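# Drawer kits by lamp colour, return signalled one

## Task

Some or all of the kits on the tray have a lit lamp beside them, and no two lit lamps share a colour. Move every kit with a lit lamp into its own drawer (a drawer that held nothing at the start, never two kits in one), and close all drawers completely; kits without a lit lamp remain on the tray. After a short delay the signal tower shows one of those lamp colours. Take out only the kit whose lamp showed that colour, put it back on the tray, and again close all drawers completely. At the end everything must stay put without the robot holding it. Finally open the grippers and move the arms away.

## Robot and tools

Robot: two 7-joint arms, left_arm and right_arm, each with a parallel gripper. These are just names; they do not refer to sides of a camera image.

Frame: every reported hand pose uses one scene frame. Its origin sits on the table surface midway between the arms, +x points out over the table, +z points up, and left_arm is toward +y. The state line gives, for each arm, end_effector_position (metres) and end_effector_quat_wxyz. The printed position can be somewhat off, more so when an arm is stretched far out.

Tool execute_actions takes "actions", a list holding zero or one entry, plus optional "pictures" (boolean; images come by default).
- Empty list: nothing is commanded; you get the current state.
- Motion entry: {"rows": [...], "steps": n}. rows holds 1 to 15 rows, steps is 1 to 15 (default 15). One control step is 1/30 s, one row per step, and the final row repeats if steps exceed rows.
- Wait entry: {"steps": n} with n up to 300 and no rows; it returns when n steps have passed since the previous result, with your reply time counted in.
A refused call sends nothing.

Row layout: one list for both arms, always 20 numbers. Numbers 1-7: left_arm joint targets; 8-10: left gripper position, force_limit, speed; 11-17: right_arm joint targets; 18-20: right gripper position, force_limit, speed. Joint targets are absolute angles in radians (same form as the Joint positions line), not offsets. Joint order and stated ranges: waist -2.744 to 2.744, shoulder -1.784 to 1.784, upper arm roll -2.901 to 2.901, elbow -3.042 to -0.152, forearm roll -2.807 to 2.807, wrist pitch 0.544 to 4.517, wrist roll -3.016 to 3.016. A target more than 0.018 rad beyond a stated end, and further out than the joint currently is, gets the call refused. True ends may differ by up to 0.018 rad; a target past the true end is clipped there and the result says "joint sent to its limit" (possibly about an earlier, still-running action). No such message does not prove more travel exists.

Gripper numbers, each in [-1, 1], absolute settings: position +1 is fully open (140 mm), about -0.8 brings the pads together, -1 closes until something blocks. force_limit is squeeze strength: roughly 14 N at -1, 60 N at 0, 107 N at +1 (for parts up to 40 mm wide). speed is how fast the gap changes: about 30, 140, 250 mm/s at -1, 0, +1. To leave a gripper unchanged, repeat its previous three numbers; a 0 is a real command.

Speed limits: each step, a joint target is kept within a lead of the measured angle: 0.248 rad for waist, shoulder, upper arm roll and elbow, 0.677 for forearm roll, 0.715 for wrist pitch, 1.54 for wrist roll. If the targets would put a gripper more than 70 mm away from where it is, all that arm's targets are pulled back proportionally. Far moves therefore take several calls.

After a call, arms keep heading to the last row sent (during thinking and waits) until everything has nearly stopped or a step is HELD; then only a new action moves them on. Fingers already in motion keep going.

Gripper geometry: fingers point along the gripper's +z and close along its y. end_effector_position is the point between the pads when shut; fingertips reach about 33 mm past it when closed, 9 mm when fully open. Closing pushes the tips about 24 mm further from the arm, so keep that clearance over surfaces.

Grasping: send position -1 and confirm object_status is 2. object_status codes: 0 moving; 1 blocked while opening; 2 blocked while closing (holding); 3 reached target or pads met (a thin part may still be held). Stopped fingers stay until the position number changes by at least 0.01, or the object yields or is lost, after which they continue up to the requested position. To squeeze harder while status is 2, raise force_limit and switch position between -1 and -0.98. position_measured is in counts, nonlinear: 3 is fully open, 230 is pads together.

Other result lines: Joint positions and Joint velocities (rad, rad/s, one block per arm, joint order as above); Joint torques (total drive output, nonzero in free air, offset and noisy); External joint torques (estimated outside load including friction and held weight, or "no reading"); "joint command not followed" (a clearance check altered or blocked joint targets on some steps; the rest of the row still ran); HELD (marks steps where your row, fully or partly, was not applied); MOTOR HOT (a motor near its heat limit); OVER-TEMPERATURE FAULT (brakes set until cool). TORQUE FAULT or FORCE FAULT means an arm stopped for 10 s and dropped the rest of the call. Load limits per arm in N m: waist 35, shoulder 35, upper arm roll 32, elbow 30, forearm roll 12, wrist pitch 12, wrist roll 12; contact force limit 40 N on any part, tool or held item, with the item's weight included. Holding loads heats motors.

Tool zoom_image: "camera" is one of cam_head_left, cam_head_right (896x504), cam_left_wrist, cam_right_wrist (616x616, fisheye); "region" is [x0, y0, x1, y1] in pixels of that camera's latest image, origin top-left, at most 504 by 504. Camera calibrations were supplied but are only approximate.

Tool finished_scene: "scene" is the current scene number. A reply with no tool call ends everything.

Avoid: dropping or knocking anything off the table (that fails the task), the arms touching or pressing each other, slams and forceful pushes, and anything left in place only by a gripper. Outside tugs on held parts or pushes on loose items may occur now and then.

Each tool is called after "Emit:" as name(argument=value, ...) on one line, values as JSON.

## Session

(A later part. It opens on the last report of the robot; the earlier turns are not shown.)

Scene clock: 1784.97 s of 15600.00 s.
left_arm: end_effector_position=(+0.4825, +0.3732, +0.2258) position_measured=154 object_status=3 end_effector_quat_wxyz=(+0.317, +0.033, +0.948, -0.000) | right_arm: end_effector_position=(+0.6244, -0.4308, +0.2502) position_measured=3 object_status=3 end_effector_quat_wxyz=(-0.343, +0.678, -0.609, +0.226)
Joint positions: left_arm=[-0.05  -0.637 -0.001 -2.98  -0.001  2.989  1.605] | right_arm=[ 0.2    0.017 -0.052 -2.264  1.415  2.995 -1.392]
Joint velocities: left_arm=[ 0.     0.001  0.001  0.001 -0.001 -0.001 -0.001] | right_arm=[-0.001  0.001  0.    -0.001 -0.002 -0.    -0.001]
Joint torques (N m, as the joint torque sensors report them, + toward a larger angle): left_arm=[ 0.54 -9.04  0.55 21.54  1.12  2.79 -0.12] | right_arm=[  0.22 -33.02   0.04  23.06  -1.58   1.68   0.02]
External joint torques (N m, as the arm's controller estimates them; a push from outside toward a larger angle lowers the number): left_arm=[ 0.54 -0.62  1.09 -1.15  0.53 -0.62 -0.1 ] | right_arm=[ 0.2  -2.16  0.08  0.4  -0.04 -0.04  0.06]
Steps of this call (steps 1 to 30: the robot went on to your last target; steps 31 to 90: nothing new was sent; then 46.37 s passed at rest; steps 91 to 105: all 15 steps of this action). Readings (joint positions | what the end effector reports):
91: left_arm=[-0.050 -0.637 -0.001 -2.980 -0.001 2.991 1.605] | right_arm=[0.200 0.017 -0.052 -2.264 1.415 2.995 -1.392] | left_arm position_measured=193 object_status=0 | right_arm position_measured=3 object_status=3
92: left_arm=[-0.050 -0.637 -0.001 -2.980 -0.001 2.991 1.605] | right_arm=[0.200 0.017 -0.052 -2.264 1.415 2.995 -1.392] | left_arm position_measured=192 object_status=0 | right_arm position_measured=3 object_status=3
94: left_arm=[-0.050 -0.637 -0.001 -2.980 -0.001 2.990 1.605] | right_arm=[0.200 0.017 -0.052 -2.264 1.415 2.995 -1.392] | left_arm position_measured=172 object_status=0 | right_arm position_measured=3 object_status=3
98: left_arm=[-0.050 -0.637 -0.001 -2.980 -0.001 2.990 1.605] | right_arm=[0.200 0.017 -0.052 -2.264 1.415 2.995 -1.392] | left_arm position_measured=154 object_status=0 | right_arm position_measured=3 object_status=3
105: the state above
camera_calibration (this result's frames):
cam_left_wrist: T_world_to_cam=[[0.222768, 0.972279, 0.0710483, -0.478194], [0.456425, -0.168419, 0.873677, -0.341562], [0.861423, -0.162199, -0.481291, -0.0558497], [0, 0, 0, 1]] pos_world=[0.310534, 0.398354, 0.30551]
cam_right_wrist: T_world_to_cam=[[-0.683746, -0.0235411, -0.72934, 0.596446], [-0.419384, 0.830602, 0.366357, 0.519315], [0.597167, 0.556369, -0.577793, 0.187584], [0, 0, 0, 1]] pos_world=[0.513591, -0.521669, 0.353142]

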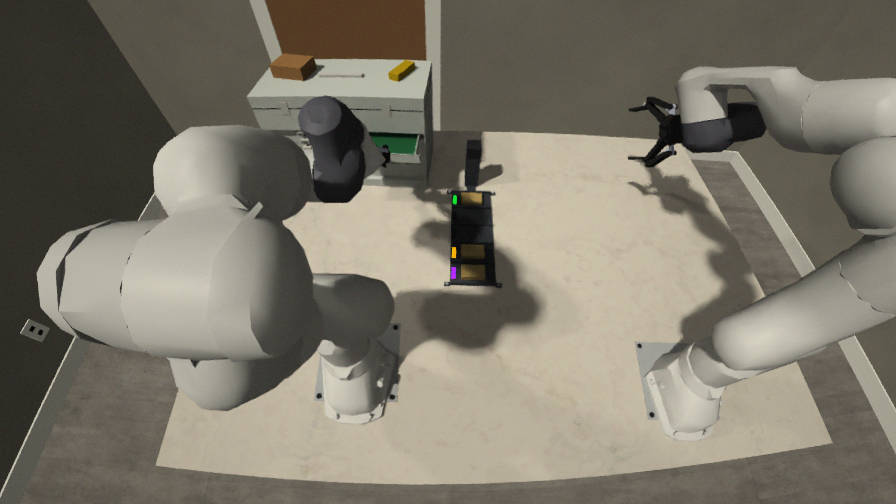

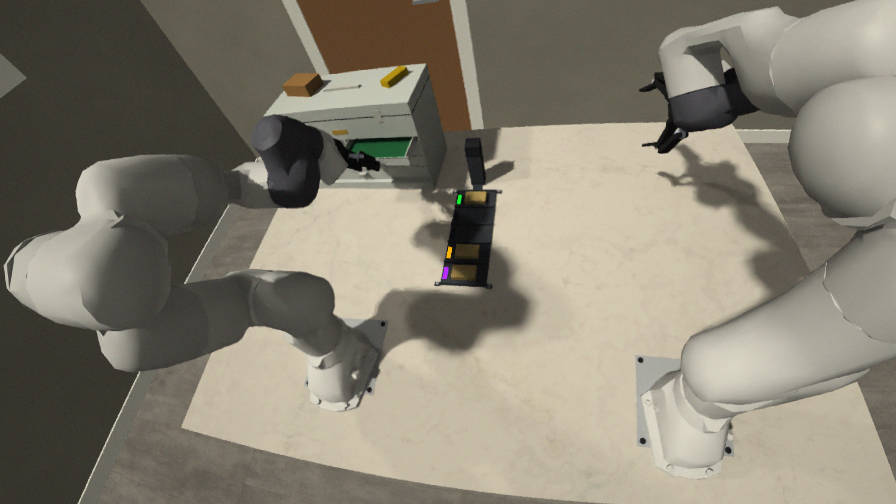

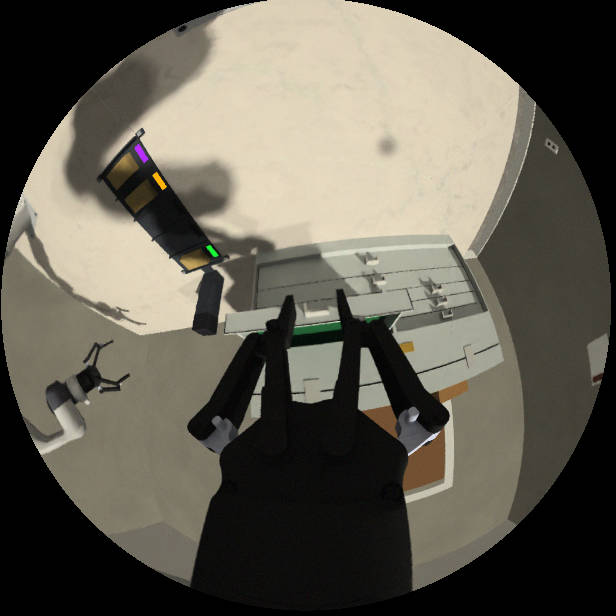

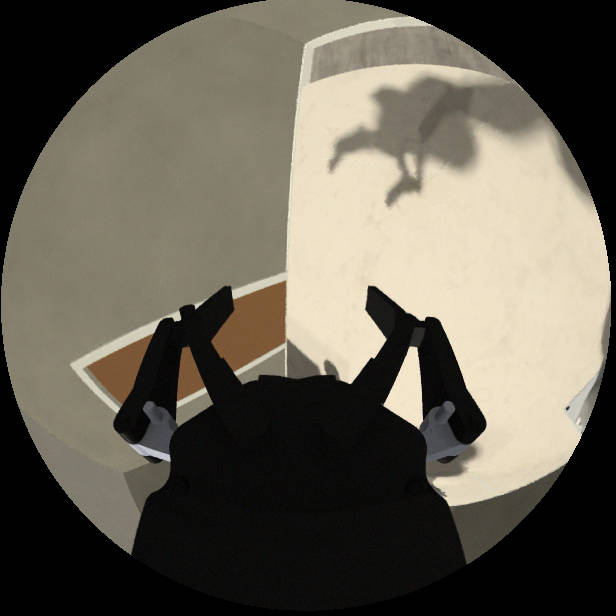

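Emit:
execute_actions(actions=[{"rows":[[-0.048,-0.66,0,-2.982,0,2.65,1.6,-0.2,0,0,0.2,0.017,-0.05,-2.264,1.415,2.995,-1.392,1,0,0]],"steps":15}], pictures=false)

Emit:
execute_actions(actions=[{"rows":[[-0.544,-0.5,0,-2.7,0,2.3,1.06,0.15,0,0,0.2,0.017,-0.05,-2.264,1.415,2.995,-1.392,1,0,0]],"steps":15}], pictures=false)

Emit:
execute_actions(actions=[{"rows":[[-0.544,0.153,0,-1.923,0,2.076,1.06,0.15,0,0,0.2,0.017,-0.05,-2.264,1.415,2.995,-1.392,1,0,0]],"steps":15}], pictures=false)

Emit:
execute_actions(actions=[{"rows":[[-0.544,0.315,0,-2.044,0,2.36,1.06,0.15,0,0,0.2,0.017,-0.05,-2.264,1.415,2.995,-1.392,1,0,0]],"steps":15}], pictures=false)

Emit:
execute_actions(actions=[{"steps":60}])

Emit:
zoom_image(camera="cam_left_wrist", region=[210, 220, 430, 400])

Scene clock: 1804.43 s of 15600.00 s.
left_arm: end_effector_position=(+0.4104, +0.3758, +0.1622) position_measured=154 object_status=3 end_effector_quat_wxyz=(+0.174, +0.035, +0.984, -0.000) | right_arm: end_effector_position=(+0.6244, -0.4308, +0.2502) position_measured=3 object_status=3 end_effector_quat_wxyz=(-0.343, +0.678, -0.609, +0.226)
Joint positions: left_arm=[-0.05  -0.658 -0.001 -2.981 -0.001  2.674  1.605] | right_arm=[ 0.2    0.017 -0.052 -2.264  1.415  2.995 -1.392]
Joint velocities: left_arm=[-0.001 -0.002  0.001  0.     0.002 -0.123  0.   ] | right_arm=[ 0.001  0.001  0.    -0.    -0.001 -0.002 -0.001]
Joint torques (N m, as the joint torque sensors report them, + toward a larger angle): left_arm=[ 0.32 -9.24  0.78 21.95  1.21  2.57 -0.17] | right_arm=[  0.2  -32.74  -0.33  22.83  -1.51   1.64   0.05]
External joint torques (N m, as the arm's controller estimates them; a push from outside toward a larger angle lowers the number): left_arm=[ 0.33 -1.49  1.35 -0.78  0.61 -0.59 -0.17] | right_arm=[ 0.13 -1.87 -0.33  0.14  0.03 -0.08  0.1 ]
Steps of this call (steps 1 to 15: the robot went on to your last target; steps 16 to 90: nothing new was sent; then 15.97 s passed at rest; steps 91 to 105: all 15 steps of this action). Readings (joint positions | what the end effector reports):
91: left_arm=[-0.050 -0.641 -0.001 -2.979 -0.001 2.953 1.605] | right_arm=[0.200 0.017 -0.052 -2.264 1.415 2.995 -1.392] | left_arm position_measured=154 object_status=3 | right_arm position_measured=3 object_status=3
92: left_arm=[-0.050 -0.646 -0.001 -2.979 -0.001 2.914 1.605] | right_arm=[0.200 0.017 -0.052 -2.264 1.415 2.995 -1.392] | left_arm position_measured=154 object_status=3 | right_arm position_measured=3 object_status=3
94: left_arm=[-0.050 -0.652 -0.001 -2.980 -0.001 2.837 1.605] | right_arm=[0.200 0.017 -0.052 -2.264 1.415 2.995 -1.392] | left_arm position_measured=154 object_status=3 | right_arm position_measured=3 object_status=3
98: left_arm=[-0.050 -0.656 -0.001 -2.981 -0.001 2.736 1.605] | right_arm=[0.200 0.017 -0.052 -2.264 1.415 2.995 -1.392] | left_arm position_measured=154 object_status=3 | right_arm position_measured=3 object_status=3
105: the state above

Scene clock: 1804.93 s of 15600.00 s.
left_arm: end_effector_position=(+0.3634, +0.1842, +0.1867) position_measured=110 object_status=3 end_effector_quat_wxyz=(+0.061, +0.079, +0.995, -0.029) | right_arm: end_effector_position=(+0.6244, -0.4308, +0.2502) position_measured=3 object_status=3 end_effector_quat_wxyz=(-0.343, +0.678, -0.609, +0.226)
Joint positions: left_arm=[-0.539 -0.503 -0.004 -2.703 -0.002  2.336  1.202] | right_arm=[ 0.2    0.017 -0.052 -2.264  1.415  2.995 -1.392]
Joint velocities: left_arm=[-0.038  0.013  0.009  0.01  -0.    -0.192 -0.446] | right_arm=[ 0.001  0.001 -0.     0.    -0.001 -0.     0.   ]
Joint torques (N m, as the joint torque sensors report them, + toward a larger angle): left_arm=[ -1.81 -12.38   2.22  23.29   1.34   2.15  -0.25] | right_arm=[ -0.05 -32.72  -0.1   23.05  -1.53   1.64   0.04]
External joint torques (N m, as the arm's controller estimates them; a push from outside toward a larger angle lowers the number): left_arm=[-2.29  1.5   2.18 -0.29  0.69 -0.68 -0.25] | right_arm=[-0.03 -1.75 -0.02  0.31  0.01 -0.09  0.09]
Steps of this call (steps 1 to 15: all 15 steps of this action). Readings (joint positions | what the end effector reports):
1: left_arm=[-0.088 -0.631 0.009 -2.945 -0.003 2.627 1.569] | right_arm=[0.200 0.017 -0.052 -2.264 1.415 2.995 -1.392] | left_arm position_measured=154 object_status=0 | right_arm position_measured=3 object_status=3
2: left_arm=[-0.141 -0.598 0.009 -2.892 -0.003 2.587 1.534] | right_arm=[0.200 0.017 -0.052 -2.264 1.415 2.995 -1.392] | left_arm position_measured=148 object_status=0 | right_arm position_measured=3 object_status=3
4: left_arm=[-0.246 -0.558 0.007 -2.812 -0.003 2.525 1.471] | right_arm=[0.200 0.017 -0.052 -2.264 1.415 2.995 -1.392] | left_arm position_measured=133 object_status=0 | right_arm position_measured=3 object_status=3
8: left_arm=[-0.445 -0.521 0.003 -2.730 -0.003 2.429 1.357] | right_arm=[0.200 0.017 -0.052 -2.264 1.415 2.995 -1.392] | left_arm position_measured=110 object_status=0 | right_arm position_measured=3 object_status=3
15: the state above

Scene clock: 1805.43 s of 15600.00 s.
left_arm: end_effector_position=(+0.5250, +0.0883, +0.2023) position_measured=110 object_status=3 end_effector_quat_wxyz=(+0.007, +0.025, +1.000, -0.005) | right_arm: end_effector_position=(+0.6244, -0.4308, +0.2502) position_measured=3 object_status=3 end_effector_quat_wxyz=(-0.343, +0.678, -0.609, +0.226)
Joint positions: left_arm=[-0.542  0.147 -0.003 -1.931 -0.002  2.096  1.093] | right_arm=[ 0.2    0.017 -0.052 -2.264  1.415  2.995 -1.392]
Joint velocities: left_arm=[-0.001  0.011 -0.     0.118 -0.001 -0.081 -0.086] | right_arm=[ 0.001  0.001  0.    -0.    -0.001 -0.     0.   ]
Joint torques (N m, as the joint torque sensors report them, + toward a larger angle): left_arm=[ -1.82 -32.71   2.23  22.87   1.43   1.81  -0.15] | right_arm=[  0.06 -33.     0.09  23.26  -1.58   1.67   0.04]
External joint torques (N m, as the arm's controller estimates them; a push from outside toward a larger angle lowers the number): left_arm=[-1.82  1.95  2.11  0.91  0.77 -0.36 -0.15] | right_arm=[ 0.03 -2.17  0.13  0.63 -0.05 -0.05  0.08]
Steps of this call (steps 1 to 15: all 15 steps of this action). Readings (joint positions | what the end effector reports):
1: left_arm=[-0.539 -0.451 -0.003 -2.646 -0.003 2.287 1.188] | right_arm=[0.200 0.017 -0.052 -2.264 1.415 2.995 -1.392] | left_arm position_measured=110 object_status=3 | right_arm position_measured=3 object_status=3
2: left_arm=[-0.539 -0.372 -0.003 -2.563 -0.002 2.250 1.175] | right_arm=[0.200 0.017 -0.052 -2.264 1.415 2.995 -1.392] | left_arm position_measured=110 object_status=3 | right_arm position_measured=3 object_status=3
4: left_arm=[-0.540 -0.216 -0.003 -2.400 -0.002 2.195 1.154] | right_arm=[0.200 0.017 -0.052 -2.264 1.415 2.995 -1.392] | left_arm position_measured=110 object_status=3 | right_arm position_measured=3 object_status=3
8: left_arm=[-0.541 0.071 -0.003 -2.086 -0.002 2.132 1.123] | right_arm=[0.200 0.017 -0.052 -2.264 1.415 2.995 -1.392] | left_arm position_measured=110 object_status=3 | right_arm position_measured=3 object_status=3
15: the state above

Scene clock: 1805.93 s of 15600.00 s.
left_arm: end_effector_position=(+0.5139, +0.0949, +0.0707) position_measured=110 object_status=3 end_effector_quat_wxyz=(-0.013, +0.015, +1.000, +0.006) | right_arm: end_effector_position=(+0.6244, -0.4308, +0.2502) position_measured=3 object_status=3 end_effector_quat_wxyz=(-0.343, +0.678, -0.609, +0.226)
Joint positions: left_arm=[-0.542  0.318 -0.002 -2.046 -0.002  2.336  1.073] | right_arm=[ 0.2    0.017 -0.052 -2.264  1.415  2.995 -1.392]
Joint velocities: left_arm=[-0.001 -0.035  0.001  0.024  0.002  0.126 -0.021] | right_arm=[ 0.     0.001 -0.001  0.     0.     0.001 -0.002]
Joint torques (N m, as the joint torque sensors report them, + toward a larger angle): left_arm=[ -1.6  -38.9    2.22  21.44   1.31   3.    -0.32] | right_arm=[  0.11 -32.61  -0.18  23.19  -1.55   1.62   0.05]
External joint torques (N m, as the arm's controller estimates them; a push from outside toward a larger angle lowers the number): left_arm=[-1.69 -0.58  1.88  0.88  0.76  0.81 -0.32] | right_arm=[ 0.1  -1.77 -0.12  0.57 -0.02 -0.1   0.1 ]
Steps of this call (steps 1 to 15: all 15 steps of this action). Readings (joint positions | what the end effector reports):
1: left_arm=[-0.542 0.154 -0.003 -1.936 -0.002 2.122 1.092] | right_arm=[0.200 0.017 -0.052 -2.264 1.415 2.995 -1.392] | left_arm position_measured=110 object_status=3 | right_arm position_measured=3 object_status=3
2: left_arm=[-0.542 0.172 -0.003 -1.948 -0.002 2.148 1.090] | right_arm=[0.200 0.017 -0.052 -2.264 1.415 2.995 -1.392] | left_arm position_measured=110 object_status=3 | right_arm position_measured=3 object_status=3
4: left_arm=[-0.542 0.223 -0.003 -1.980 -0.002 2.198 1.087] | right_arm=[0.200 0.017 -0.052 -2.264 1.415 2.995 -1.392] | left_arm position_measured=110 object_status=3 | right_arm position_measured=3 object_status=3
8: left_arm=[-0.542 0.312 -0.003 -2.041 -0.002 2.281 1.080] | right_arm=[0.200 0.017 -0.052 -2.264 1.415 2.995 -1.392] | left_arm position_measured=110 object_status=3 | right_arm position_measured=3 object_status=3
15: the state above

Scene clock: 1807.93 s of 15600.00 s.
left_arm: end_effector_position=(+0.5204, +0.0911, +0.0739) position_measured=110 object_status=3 end_effector_quat_wxyz=(-0.003, +0.012, +1.000, +0.000) | right_arm: end_effector_position=(+0.6244, -0.4308, +0.2502) position_measured=3 object_status=3 end_effector_quat_wxyz=(-0.343, +0.678, -0.609, +0.226)
Joint positions: left_arm=[-0.542  0.316 -0.002 -2.045 -0.002  2.356  1.067] | right_arm=[ 0.2    0.017 -0.052 -2.264  1.415  2.995 -1.392]
Joint velocities: left_arm=[ 0.001  0.001 -0.     0.     0.001  0.001  0.001] | right_arm=[-0.    -0.002  0.    -0.001  0.001  0.001  0.001]
Joint torques (N m, as the joint torque sensors report them, + toward a larger angle): left_arm=[ -2.06 -40.8    1.84  21.51   1.26   3.22  -0.23] | right_arm=[  0.07 -32.57   0.04  23.34  -1.53   1.66   0.03]
External joint torques (N m, as the arm's controller estimates them; a push from outside toward a larger angle lowers the number): left_arm=[-2.13 -1.21  1.52  0.01  0.7   0.79 -0.23] | right_arm=[ 0.14 -1.59  0.17  0.63  0.   -0.09  0.08]
Steps of this call (steps 1 to 30: the robot went on to your last target; steps 31 to 60: nothing new was sent). Readings (joint positions | what the end effector reports):
1: left_arm=[-0.542 0.317 -0.002 -2.045 -0.002 2.340 1.072] | right_arm=[0.200 0.017 -0.052 -2.264 1.415 2.995 -1.392] | left_arm position_measured=110 object_status=3 | right_arm position_measured=3 object_status=3
2: left_arm=[-0.542 0.317 -0.002 -2.045 -0.002 2.343 1.072] | right_arm=[0.200 0.017 -0.052 -2.264 1.415 2.995 -1.392] | left_arm position_measured=110 object_status=3 | right_arm position_measured=3 object_status=3
4: left_arm=[-0.542 0.316 -0.002 -2.045 -0.002 2.347 1.071] | right_arm=[0.200 0.017 -0.052 -2.264 1.415 2.995 -1.392] | left_arm position_measured=110 object_status=3 | right_arm position_measured=3 object_status=3
8: left_arm=[-0.542 0.316 -0.002 -2.045 -0.002 2.352 1.069] | right_arm=[0.200 0.017 -0.052 -2.264 1.415 2.995 -1.392] | left_arm position_measured=110 object_status=3 | right_arm position_measured=3 object_status=3
60: the state above
All arms were judged still, so your last target was given up. Only a new action makes them travel on or press farther. Fingers that are still opening or closing keep moving.
camera_calibration (this result's frames):
cam_left_wrist: T_world_to_cam=[[0.182472, 0.981607, -0.0561469, -0.172058], [0.898856, -0.143402, 0.414118, -0.472162], [0.398449, -0.126033, -0.90849, 0.0618536], [0, 0, 0, 1]] pos_world=[0.431156, 0.10898, 0.242064]
cam_right_wrist: T_world_to_cam=[[-0.683746, -0.0235414, -0.72934, 0.596445], [-0.419384, 0.830602, 0.366357, 0.519315], [0.597167, 0.556369, -0.577794, 0.187584], [0, 0, 0, 1]] pos_world=[0.513591, -0.521669, 0.353142]

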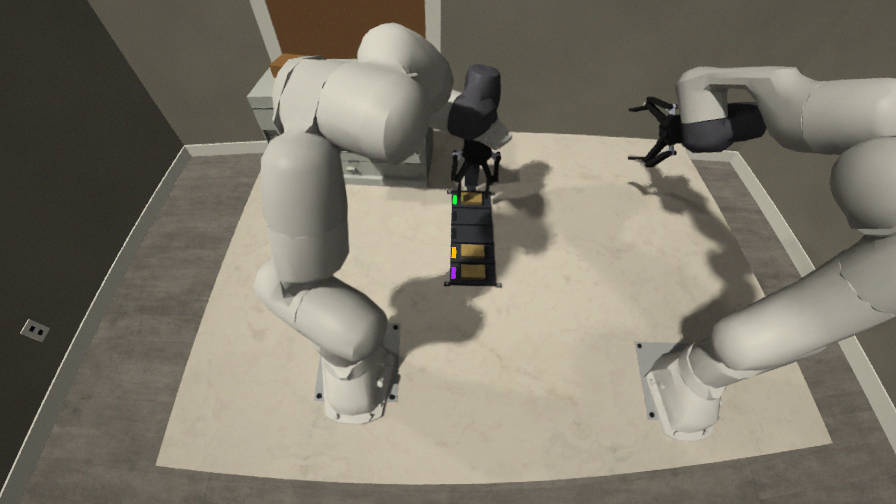

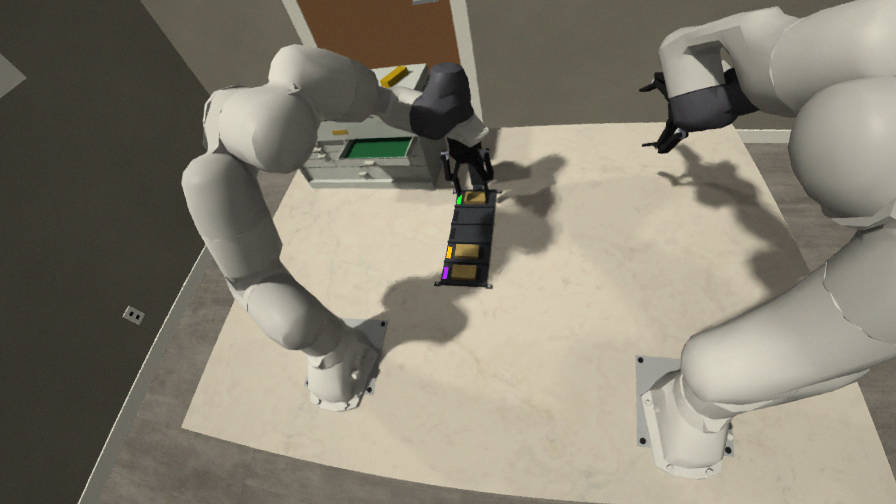

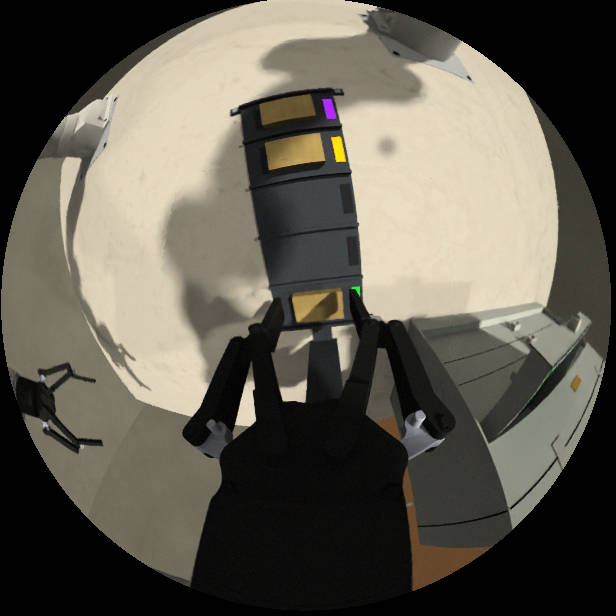

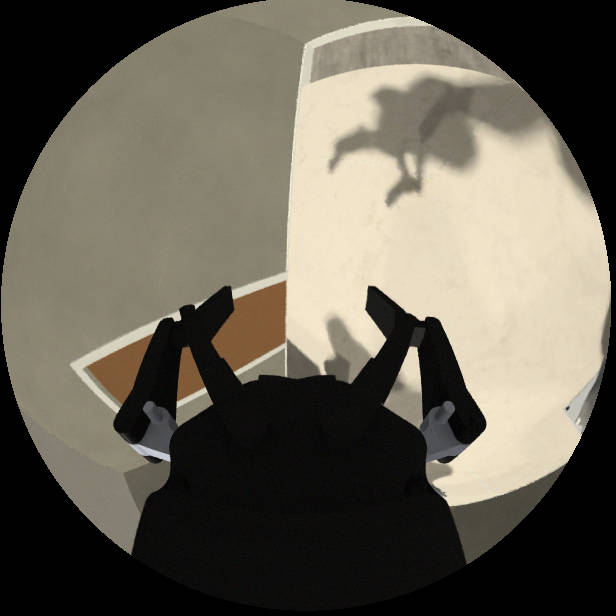

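Region (210, 220, 430, 400) of cam_left_wrist's 616x616 image, scaled by 2.291, with more detail than that image has; it fills the top 412 rows of this view, and the rest is white.

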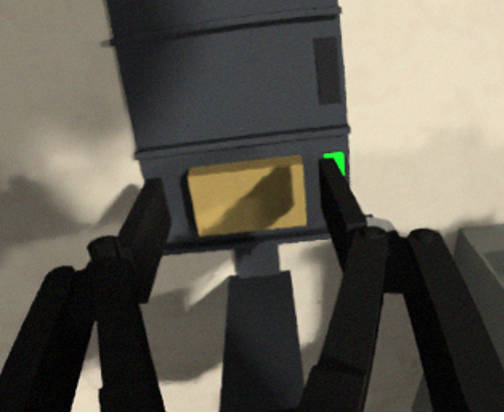

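Emit:
execute_actions(actions=[{"rows":[[-0.533,0.325,0,-2.028,0,2.36,1.07,0.15,0,0,0.2,0.017,-0.05,-2.264,1.415,2.995,-1.392,1,0,0],[-0.533,0.325,0,-2.028,0,2.36,1.07,0.15,0,0,0.2,0.017,-0.05,-2.264,1.415,2.995,-1.392,1,0,0],[-0.533,0.325,0,-2.028,0,2.36,1.07,0.15,0,0,0.2,0.017,-0.05,-2.264,1.415,2.995,-1.392,1,0,0],[-0.533,0.325,0,-2.028,0,2.38,1.07,0.15,0,0,0.2,0.017,-0.05,-2.264,1.415,2.995,-1.392,1,0,0],[-0.533,0.33,0,-2.03,0,2.40,1.07,0.15,0,0,0.2,0.017,-0.05,-2.264,1.415,2.995,-1.392,1,0,0],[-0.533,0.34,0,-2.032,0,2.41,1.07,0.15,0,0,0.2,0.017,-0.05,-2.264,1.415,2.995,-1.392,1,0,0],[-0.533,0.35,0,-2.034,0,2.42,1.07,0.15,0,0,0.2,0.017,-0.05,-2.264,1.415,2.995,-1.392,1,0,0],[-0.533,0.36,0,-2.036,0,2.43,1.07,0.15,0,0,0.2,0.017,-0.05,-2.264,1.415,2.995,-1.392,1,0,0],[-0.533,0.37,0,-2.038,0,2.435,1.07,0.15,0,0,0.2,0.017,-0.05,-2.264,1.415,2.995,-1.392,1,0,0],[-0.533,0.38,0,-2.039,0,2.435,1.07,0.15,0,0,0.2,0.017,-0.05,-2.264,1.415,2.995,-1.392,1,0,0],[-0.533,0.388,0,-2.04,0,2.435,1.07,0.15,0,0,0.2,0.017,-0.05,-2.264,1.415,2.995,-1.392,1,0,0]],"steps":15}], pictures=false)

Emit:
execute_actions(actions=[{"steps":40}])

Emit:
zoom_image(camera="cam_left_wrist", region=[210, 220, 430, 400])

Scene clock: 1829.77 s of 15600.00 s.
left_arm: end_effector_position=(+0.5248, +0.0929, +0.0389) position_measured=110 object_status=3 end_effector_quat_wxyz=(-0.004, +0.009, +1.000, +0.001) | right_arm: end_effector_position=(+0.6244, -0.4308, +0.2502) position_measured=3 object_status=3 end_effector_quat_wxyz=(-0.343, +0.678, -0.609, +0.226)
Joint positions: left_arm=[-0.536  0.387 -0.002 -2.041 -0.002  2.42   1.067] | right_arm=[ 0.2    0.017 -0.052 -2.264  1.415  2.995 -1.392]
Joint velocities: left_arm=[ 0.     0.061  0.    -0.019 -0.001  0.051 -0.   ] | right_arm=[ 0.002  0.     0.001  0.001  0.001 -0.    -0.001]
Joint torques (N m, as the joint torque sensors report them, + toward a larger angle): left_arm=[  0.99 -43.37   2.15  21.26   1.28   3.7    0.2 ] | right_arm=[  0.25 -32.38  -0.21  23.46  -1.57   1.66   0.06]
External joint torques (N m, as the arm's controller estimates them; a push from outside toward a larger angle lowers the number): left_arm=[ 0.98  1.66  1.8  -1.89  0.73  0.89  0.2 ] | right_arm=[ 0.27 -1.48 -0.13  0.78 -0.04 -0.07  0.11]
Steps of this call (steps 1 to 90: nothing new was sent; then 18.33 s passed at rest; steps 91 to 105: all 15 steps of this action). Readings (joint positions | what the end effector reports):
91: left_arm=[-0.541 0.318 -0.002 -2.041 -0.002 2.356 1.067] | right_arm=[0.200 0.017 -0.052 -2.264 1.415 2.995 -1.392] | left_arm position_measured=110 object_status=3 | right_arm position_measured=3 object_status=3
92: left_arm=[-0.540 0.320 -0.002 -2.037 -0.002 2.356 1.067] | right_arm=[0.200 0.017 -0.052 -2.264 1.415 2.995 -1.392] | left_arm position_measured=110 object_status=3 | right_arm position_measured=3 object_status=3
94: left_arm=[-0.537 0.322 -0.002 -2.033 -0.002 2.359 1.067] | right_arm=[0.200 0.017 -0.052 -2.264 1.415 2.995 -1.392] | left_arm position_measured=110 object_status=3 | right_arm position_measured=3 object_status=3
98: left_arm=[-0.536 0.337 -0.002 -2.031 -0.002 2.390 1.067] | right_arm=[0.200 0.017 -0.052 -2.264 1.415 2.995 -1.392] | left_arm position_measured=110 object_status=3 | right_arm position_measured=3 object_status=3
105: the state above

Scene clock: 1831.10 s of 15600.00 s.
left_arm: end_effector_position=(+0.5274, +0.0914, +0.0389) position_measured=110 object_status=3 end_effector_quat_wxyz=(-0.000, +0.009, +1.000, -0.001) | right_arm: end_effector_position=(+0.6244, -0.4308, +0.2502) position_measured=3 object_status=3 end_effector_quat_wxyz=(-0.343, +0.678, -0.609, +0.226)
Joint positions: left_arm=[-0.536  0.389 -0.002 -2.041 -0.002  2.431  1.067] | right_arm=[ 0.2    0.017 -0.052 -2.264  1.415  2.995 -1.392]
Joint velocities: left_arm=[ 0.001 -0.     0.002  0.    -0.     0.    -0.   ] | right_arm=[ 0.001  0.001 -0.001 -0.    -0.    -0.001  0.   ]
Joint torques (N m, as the joint torque sensors report them, + toward a larger angle): left_arm=[  0.86 -41.57   1.67  20.44   1.18   3.22   0.35] | right_arm=[  0.11 -32.61  -0.02  23.06  -1.59   1.63   0.04]
External joint torques (N m, as the arm's controller estimates them; a push from outside toward a larger angle lowers the number): left_arm=[ 0.7  -0.71  1.21 -0.2   0.66  0.79  0.35] | right_arm=[ 0.09 -1.82  0.02  0.44 -0.06 -0.09  0.09]
Steps of this call (steps 1 to 30: the robot went on to your last target; steps 31 to 40: nothing new was sent). Readings (joint positions | what the end effector reports):
1: left_arm=[-0.536 0.388 -0.002 -2.041 -0.002 2.421 1.067] | right_arm=[0.200 0.017 -0.052 -2.264 1.415 2.995 -1.392] | left_arm position_measured=110 object_status=3 | right_arm position_measured=3 object_status=3
2: left_arm=[-0.536 0.389 -0.002 -2.041 -0.002 2.423 1.067] | right_arm=[0.200 0.017 -0.052 -2.264 1.415 2.995 -1.392] | left_arm position_measured=110 object_status=3 | right_arm position_measured=3 object_status=3
4: left_arm=[-0.536 0.389 -0.002 -2.041 -0.002 2.425 1.067] | right_arm=[0.200 0.017 -0.052 -2.264 1.415 2.995 -1.392] | left_arm position_measured=110 object_status=3 | right_arm position_measured=3 object_status=3
8: left_arm=[-0.536 0.389 -0.002 -2.041 -0.002 2.428 1.067] | right_arm=[0.200 0.017 -0.052 -2.264 1.415 2.995 -1.392] | left_arm position_measured=110 object_status=3 | right_arm position_measured=3 object_status=3
40: the state above
All arms were judged still, so your last target was given up. Only a new action makes them travel on or press farther. Fingers that are still opening or closing keep moving.
camera_calibration (this result's frames):
cam_left_wrist: T_world_to_cam=[[0.176412, 0.982595, -0.0581866, -0.172412], [0.897472, -0.136288, 0.419486, -0.464038], [0.404255, -0.126223, -0.905895, 0.0241783], [0, 0, 0, 1]] pos_world=[0.437103, 0.109221, 0.206529]
cam_right_wrist: T_world_to_cam=[[-0.683746, -0.0235412, -0.72934, 0.596446], [-0.419384, 0.830602, 0.366357, 0.519315], [0.597167, 0.556369, -0.577793, 0.187584], [0, 0, 0, 1]] pos_world=[0.513591, -0.521669, 0.353142]

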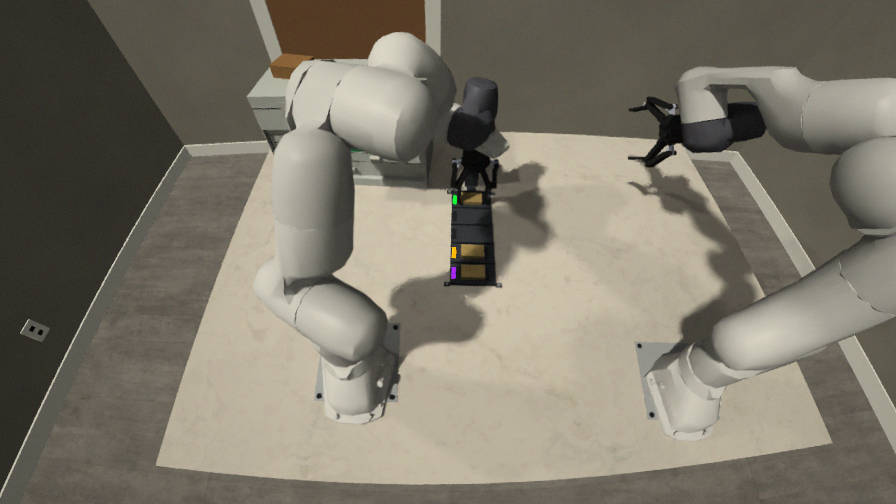

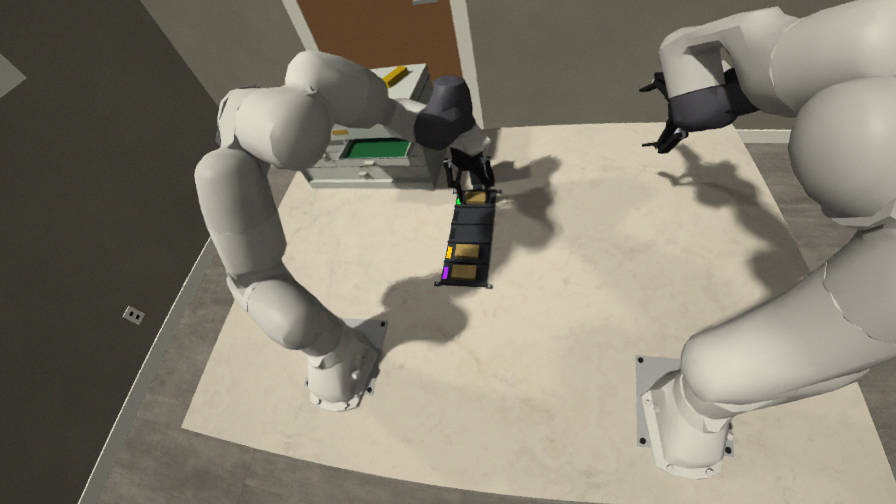

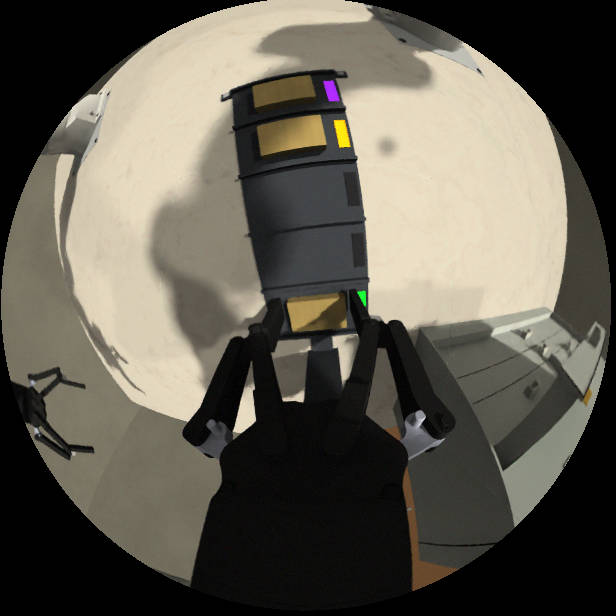

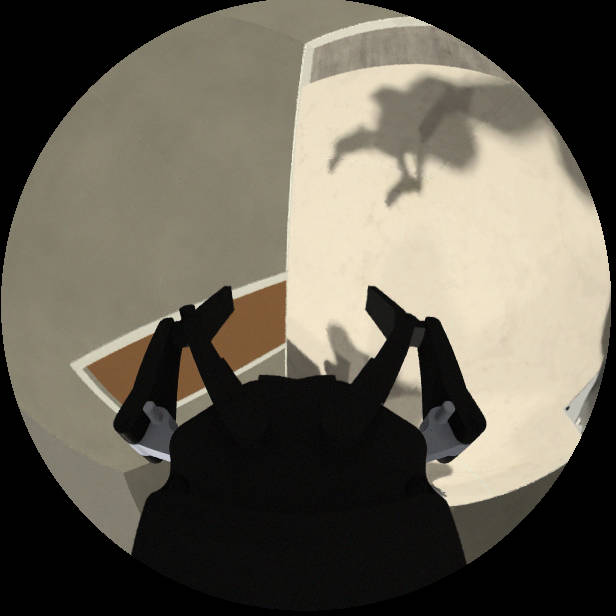

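Region (210, 220, 430, 400) of cam_left_wrist's 616x616 image, scaled by 2.291, with more detail than that image has; it fills the top 412 rows of this view, and the rest is white.

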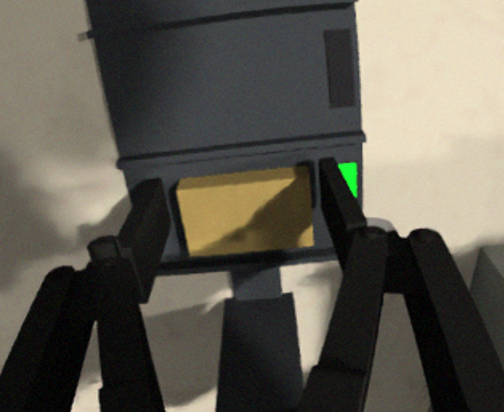

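Emit:
execute_actions(actions=[{"rows":[[-0.527,0.401,0,-2.027,0,2.436,1.075,0.15,0,0,0.2,0.017,-0.05,-2.264,1.415,2.995,-1.392,1,0,0]],"steps":15}], pictures=false)

Emit:
execute_actions(actions=[{"rows":[[-0.527,0.401,0,-2.027,0,2.436,1.075,-0.3,-0.3,-0.7,0.2,0.017,-0.05,-2.264,1.415,2.995,-1.392,1,0,0]],"steps":15}], pictures=false)

Emit:
execute_actions(actions=[{"steps":20}], pictures=false)

Scene clock: 1847.33 s of 15600.00 s.
left_arm: end_effector_position=(+0.5329, +0.0925, +0.0378) position_measured=110 object_status=3 end_effector_quat_wxyz=(+0.001, +0.006, +1.000, -0.002) | right_arm: end_effector_position=(+0.6244, -0.4308, +0.2502) position_measured=3 object_status=3 end_effector_quat_wxyz=(-0.343, +0.678, -0.609, +0.226)
Joint positions: left_arm=[-0.53   0.399 -0.002 -2.029 -0.002  2.432  1.068] | right_arm=[ 0.2    0.017 -0.052 -2.264  1.415  2.995 -1.392]
Joint velocities: left_arm=[-0.001 -0.    -0.001  0.001  0.001  0.001  0.002] | right_arm=[-0.001  0.001  0.001 -0.001 -0.     0.    -0.   ]
Joint torques (N m, as the joint torque sensors report them, + toward a larger angle): left_arm=[  0.71 -39.53   1.69  21.56   1.16   3.16   0.51] | right_arm=[ -0.04 -32.74  -0.45  23.26  -1.54   1.64   0.06]
External joint torques (N m, as the arm's controller estimates them; a push from outside toward a larger angle lowers the number): left_arm=[0.77 1.81 1.41 0.78 0.64 0.71 0.51] | right_arm=[ 0.   -1.97 -0.35  0.67 -0.01 -0.09  0.1 ]
Steps of this call (steps 1 to 90: nothing new was sent; then 12.73 s passed at rest; steps 91 to 105: all 15 steps of this action). Readings (joint positions | what the end effector reports):
91: left_arm=[-0.535 0.391 -0.002 -2.038 -0.002 2.431 1.067] | right_arm=[0.200 0.017 -0.052 -2.264 1.415 2.995 -1.392] | left_arm position_measured=110 object_status=3 | right_arm position_measured=3 object_status=3
92: left_arm=[-0.534 0.393 -0.002 -2.034 -0.002 2.431 1.067] | right_arm=[0.200 0.017 -0.052 -2.264 1.415 2.995 -1.392] | left_arm position_measured=110 object_status=3 | right_arm position_measured=3 object_status=3
94: left_arm=[-0.531 0.397 -0.002 -2.031 -0.002 2.432 1.067] | right_arm=[0.200 0.017 -0.052 -2.264 1.415 2.995 -1.392] | left_arm position_measured=110 object_status=3 | right_arm position_measured=3 object_status=3
98: left_arm=[-0.530 0.399 -0.002 -2.029 -0.002 2.432 1.068] | right_arm=[0.200 0.017 -0.052 -2.264 1.415 2.995 -1.392] | left_arm position_measured=110 object_status=3 | right_arm position_measured=3 object_status=3
105: the state above

Scene clock: 1847.83 s of 15600.00 s.
left_arm: end_effector_position=(+0.5335, +0.0923, +0.0385) position_measured=134 object_status=2 end_effector_quat_wxyz=(+0.002, +0.006, +1.000, -0.002) | right_arm: end_effector_position=(+0.6244, -0.4308, +0.2502) position_measured=3 object_status=3 end_effector_quat_wxyz=(-0.343, +0.678, -0.609, +0.226)
Joint positions: left_arm=[-0.53   0.398 -0.002 -2.028 -0.002  2.432  1.068] | right_arm=[ 0.2    0.017 -0.052 -2.264  1.415  2.995 -1.392]
Joint velocities: left_arm=[-0.001 -0.001  0.    -0.     0.    -0.    -0.   ] | right_arm=[ 0.001 -0.001 -0.     0.001 -0.    -0.    -0.   ]
Joint torques (N m, as the joint torque sensors report them, + toward a larger angle): left_arm=[  0.54 -39.72   1.47  21.27   1.3    3.19   0.35] | right_arm=[ -0.01 -32.98  -0.22  23.12  -1.52   1.62   0.03]
External joint torques (N m, as the arm's controller estimates them; a push from outside toward a larger angle lowers the number): left_arm=[0.57 1.68 1.16 0.44 0.77 0.73 0.35] | right_arm=[-0.03 -2.02 -0.19  0.37  0.02 -0.11  0.07]
Steps of this call (steps 1 to 15: all 15 steps of this action). Readings (joint positions | what the end effector reports):
1: left_arm=[-0.530 0.399 -0.002 -2.029 -0.002 2.432 1.068] | right_arm=[0.200 0.017 -0.052 -2.264 1.415 2.995 -1.392] | left_arm position_measured=110 object_status=0 | right_arm position_measured=3 object_status=3
2: left_arm=[-0.530 0.399 -0.002 -2.029 -0.002 2.432 1.068] | right_arm=[0.200 0.017 -0.052 -2.264 1.415 2.995 -1.392] | left_arm position_measured=113 object_status=0 | right_arm position_measured=3 object_status=3
4: left_arm=[-0.530 0.399 -0.002 -2.029 -0.002 2.432 1.068] | right_arm=[0.200 0.017 -0.052 -2.264 1.415 2.995 -1.392] | left_arm position_measured=119 object_status=0 | right_arm position_measured=3 object_status=3
8: left_arm=[-0.530 0.398 -0.002 -2.028 -0.002 2.432 1.068] | right_arm=[0.200 0.017 -0.052 -2.264 1.415 2.995 -1.392] | left_arm position_measured=133 object_status=0 | right_arm position_measured=3 object_status=3
15: the state above

Scene clock: 1848.50 s of 15600.00 s.
left_arm: end_effector_position=(+0.5335, +0.0923, +0.0385) position_measured=134 object_status=2 end_effector_quat_wxyz=(+0.002, +0.006, +1.000, -0.002) | right_arm: end_effector_position=(+0.6244, -0.4308, +0.2502) position_measured=3 object_status=3 end_effector_quat_wxyz=(-0.343, +0.678, -0.609, +0.226)
Joint positions: left_arm=[-0.53   0.398 -0.002 -2.028 -0.002  2.432  1.068] | right_arm=[ 0.2    0.017 -0.052 -2.264  1.415  2.995 -1.392]
Joint velocities: left_arm=[-0.    -0.    -0.001 -0.001  0.001  0.001  0.001] | right_arm=[ 0.     0.002 -0.    -0.    -0.002  0.     0.001]
Joint torques (N m, as the joint torque sensors report them, + toward a larger angle): left_arm=[  0.87 -39.71   2.29  20.79   1.16   3.17   0.43] | right_arm=[  0.12 -32.85  -0.23  23.05  -1.56   1.56   0.03]
External joint torques (N m, as the arm's controller estimates them; a push from outside toward a larger angle lowers the number): left_arm=[ 1.07  1.68  2.14 -0.02  0.63  0.71  0.43] | right_arm=[ 0.09 -2.05 -0.2   0.41 -0.02 -0.16  0.08]
Steps of this call (steps 1 to 15: the robot went on to your last target; steps 16 to 20: nothing new was sent). Readings (joint positions | what the end effector reports):
1: left_arm=[-0.530 0.398 -0.002 -2.028 -0.002 2.432 1.068] | right_arm=[0.200 0.017 -0.052 -2.264 1.415 2.995 -1.392] | left_arm position_measured=134 object_status=2 | right_arm position_measured=3 object_status=3
2: left_arm=[-0.530 0.398 -0.002 -2.028 -0.002 2.432 1.068] | right_arm=[0.200 0.017 -0.052 -2.264 1.415 2.995 -1.392] | left_arm position_measured=134 object_status=2 | right_arm position_measured=3 object_status=3
4: left_arm=[-0.530 0.398 -0.002 -2.028 -0.002 2.432 1.068] | right_arm=[0.200 0.017 -0.052 -2.264 1.415 2.995 -1.392] | left_arm position_measured=134 object_status=2 | right_arm position_measured=3 object_status=3
8: left_arm=[-0.530 0.398 -0.002 -2.028 -0.002 2.432 1.068] | right_arm=[0.200 0.017 -0.052 -2.264 1.415 2.995 -1.392] | left_arm position_measured=134 object_status=2 | right_arm position_measured=3 object_status=3
20: the state above
All arms were judged still, so your last target was given up. Only a new action makes them travel on or press farther. Fingers that are still opening or closing keep moving.


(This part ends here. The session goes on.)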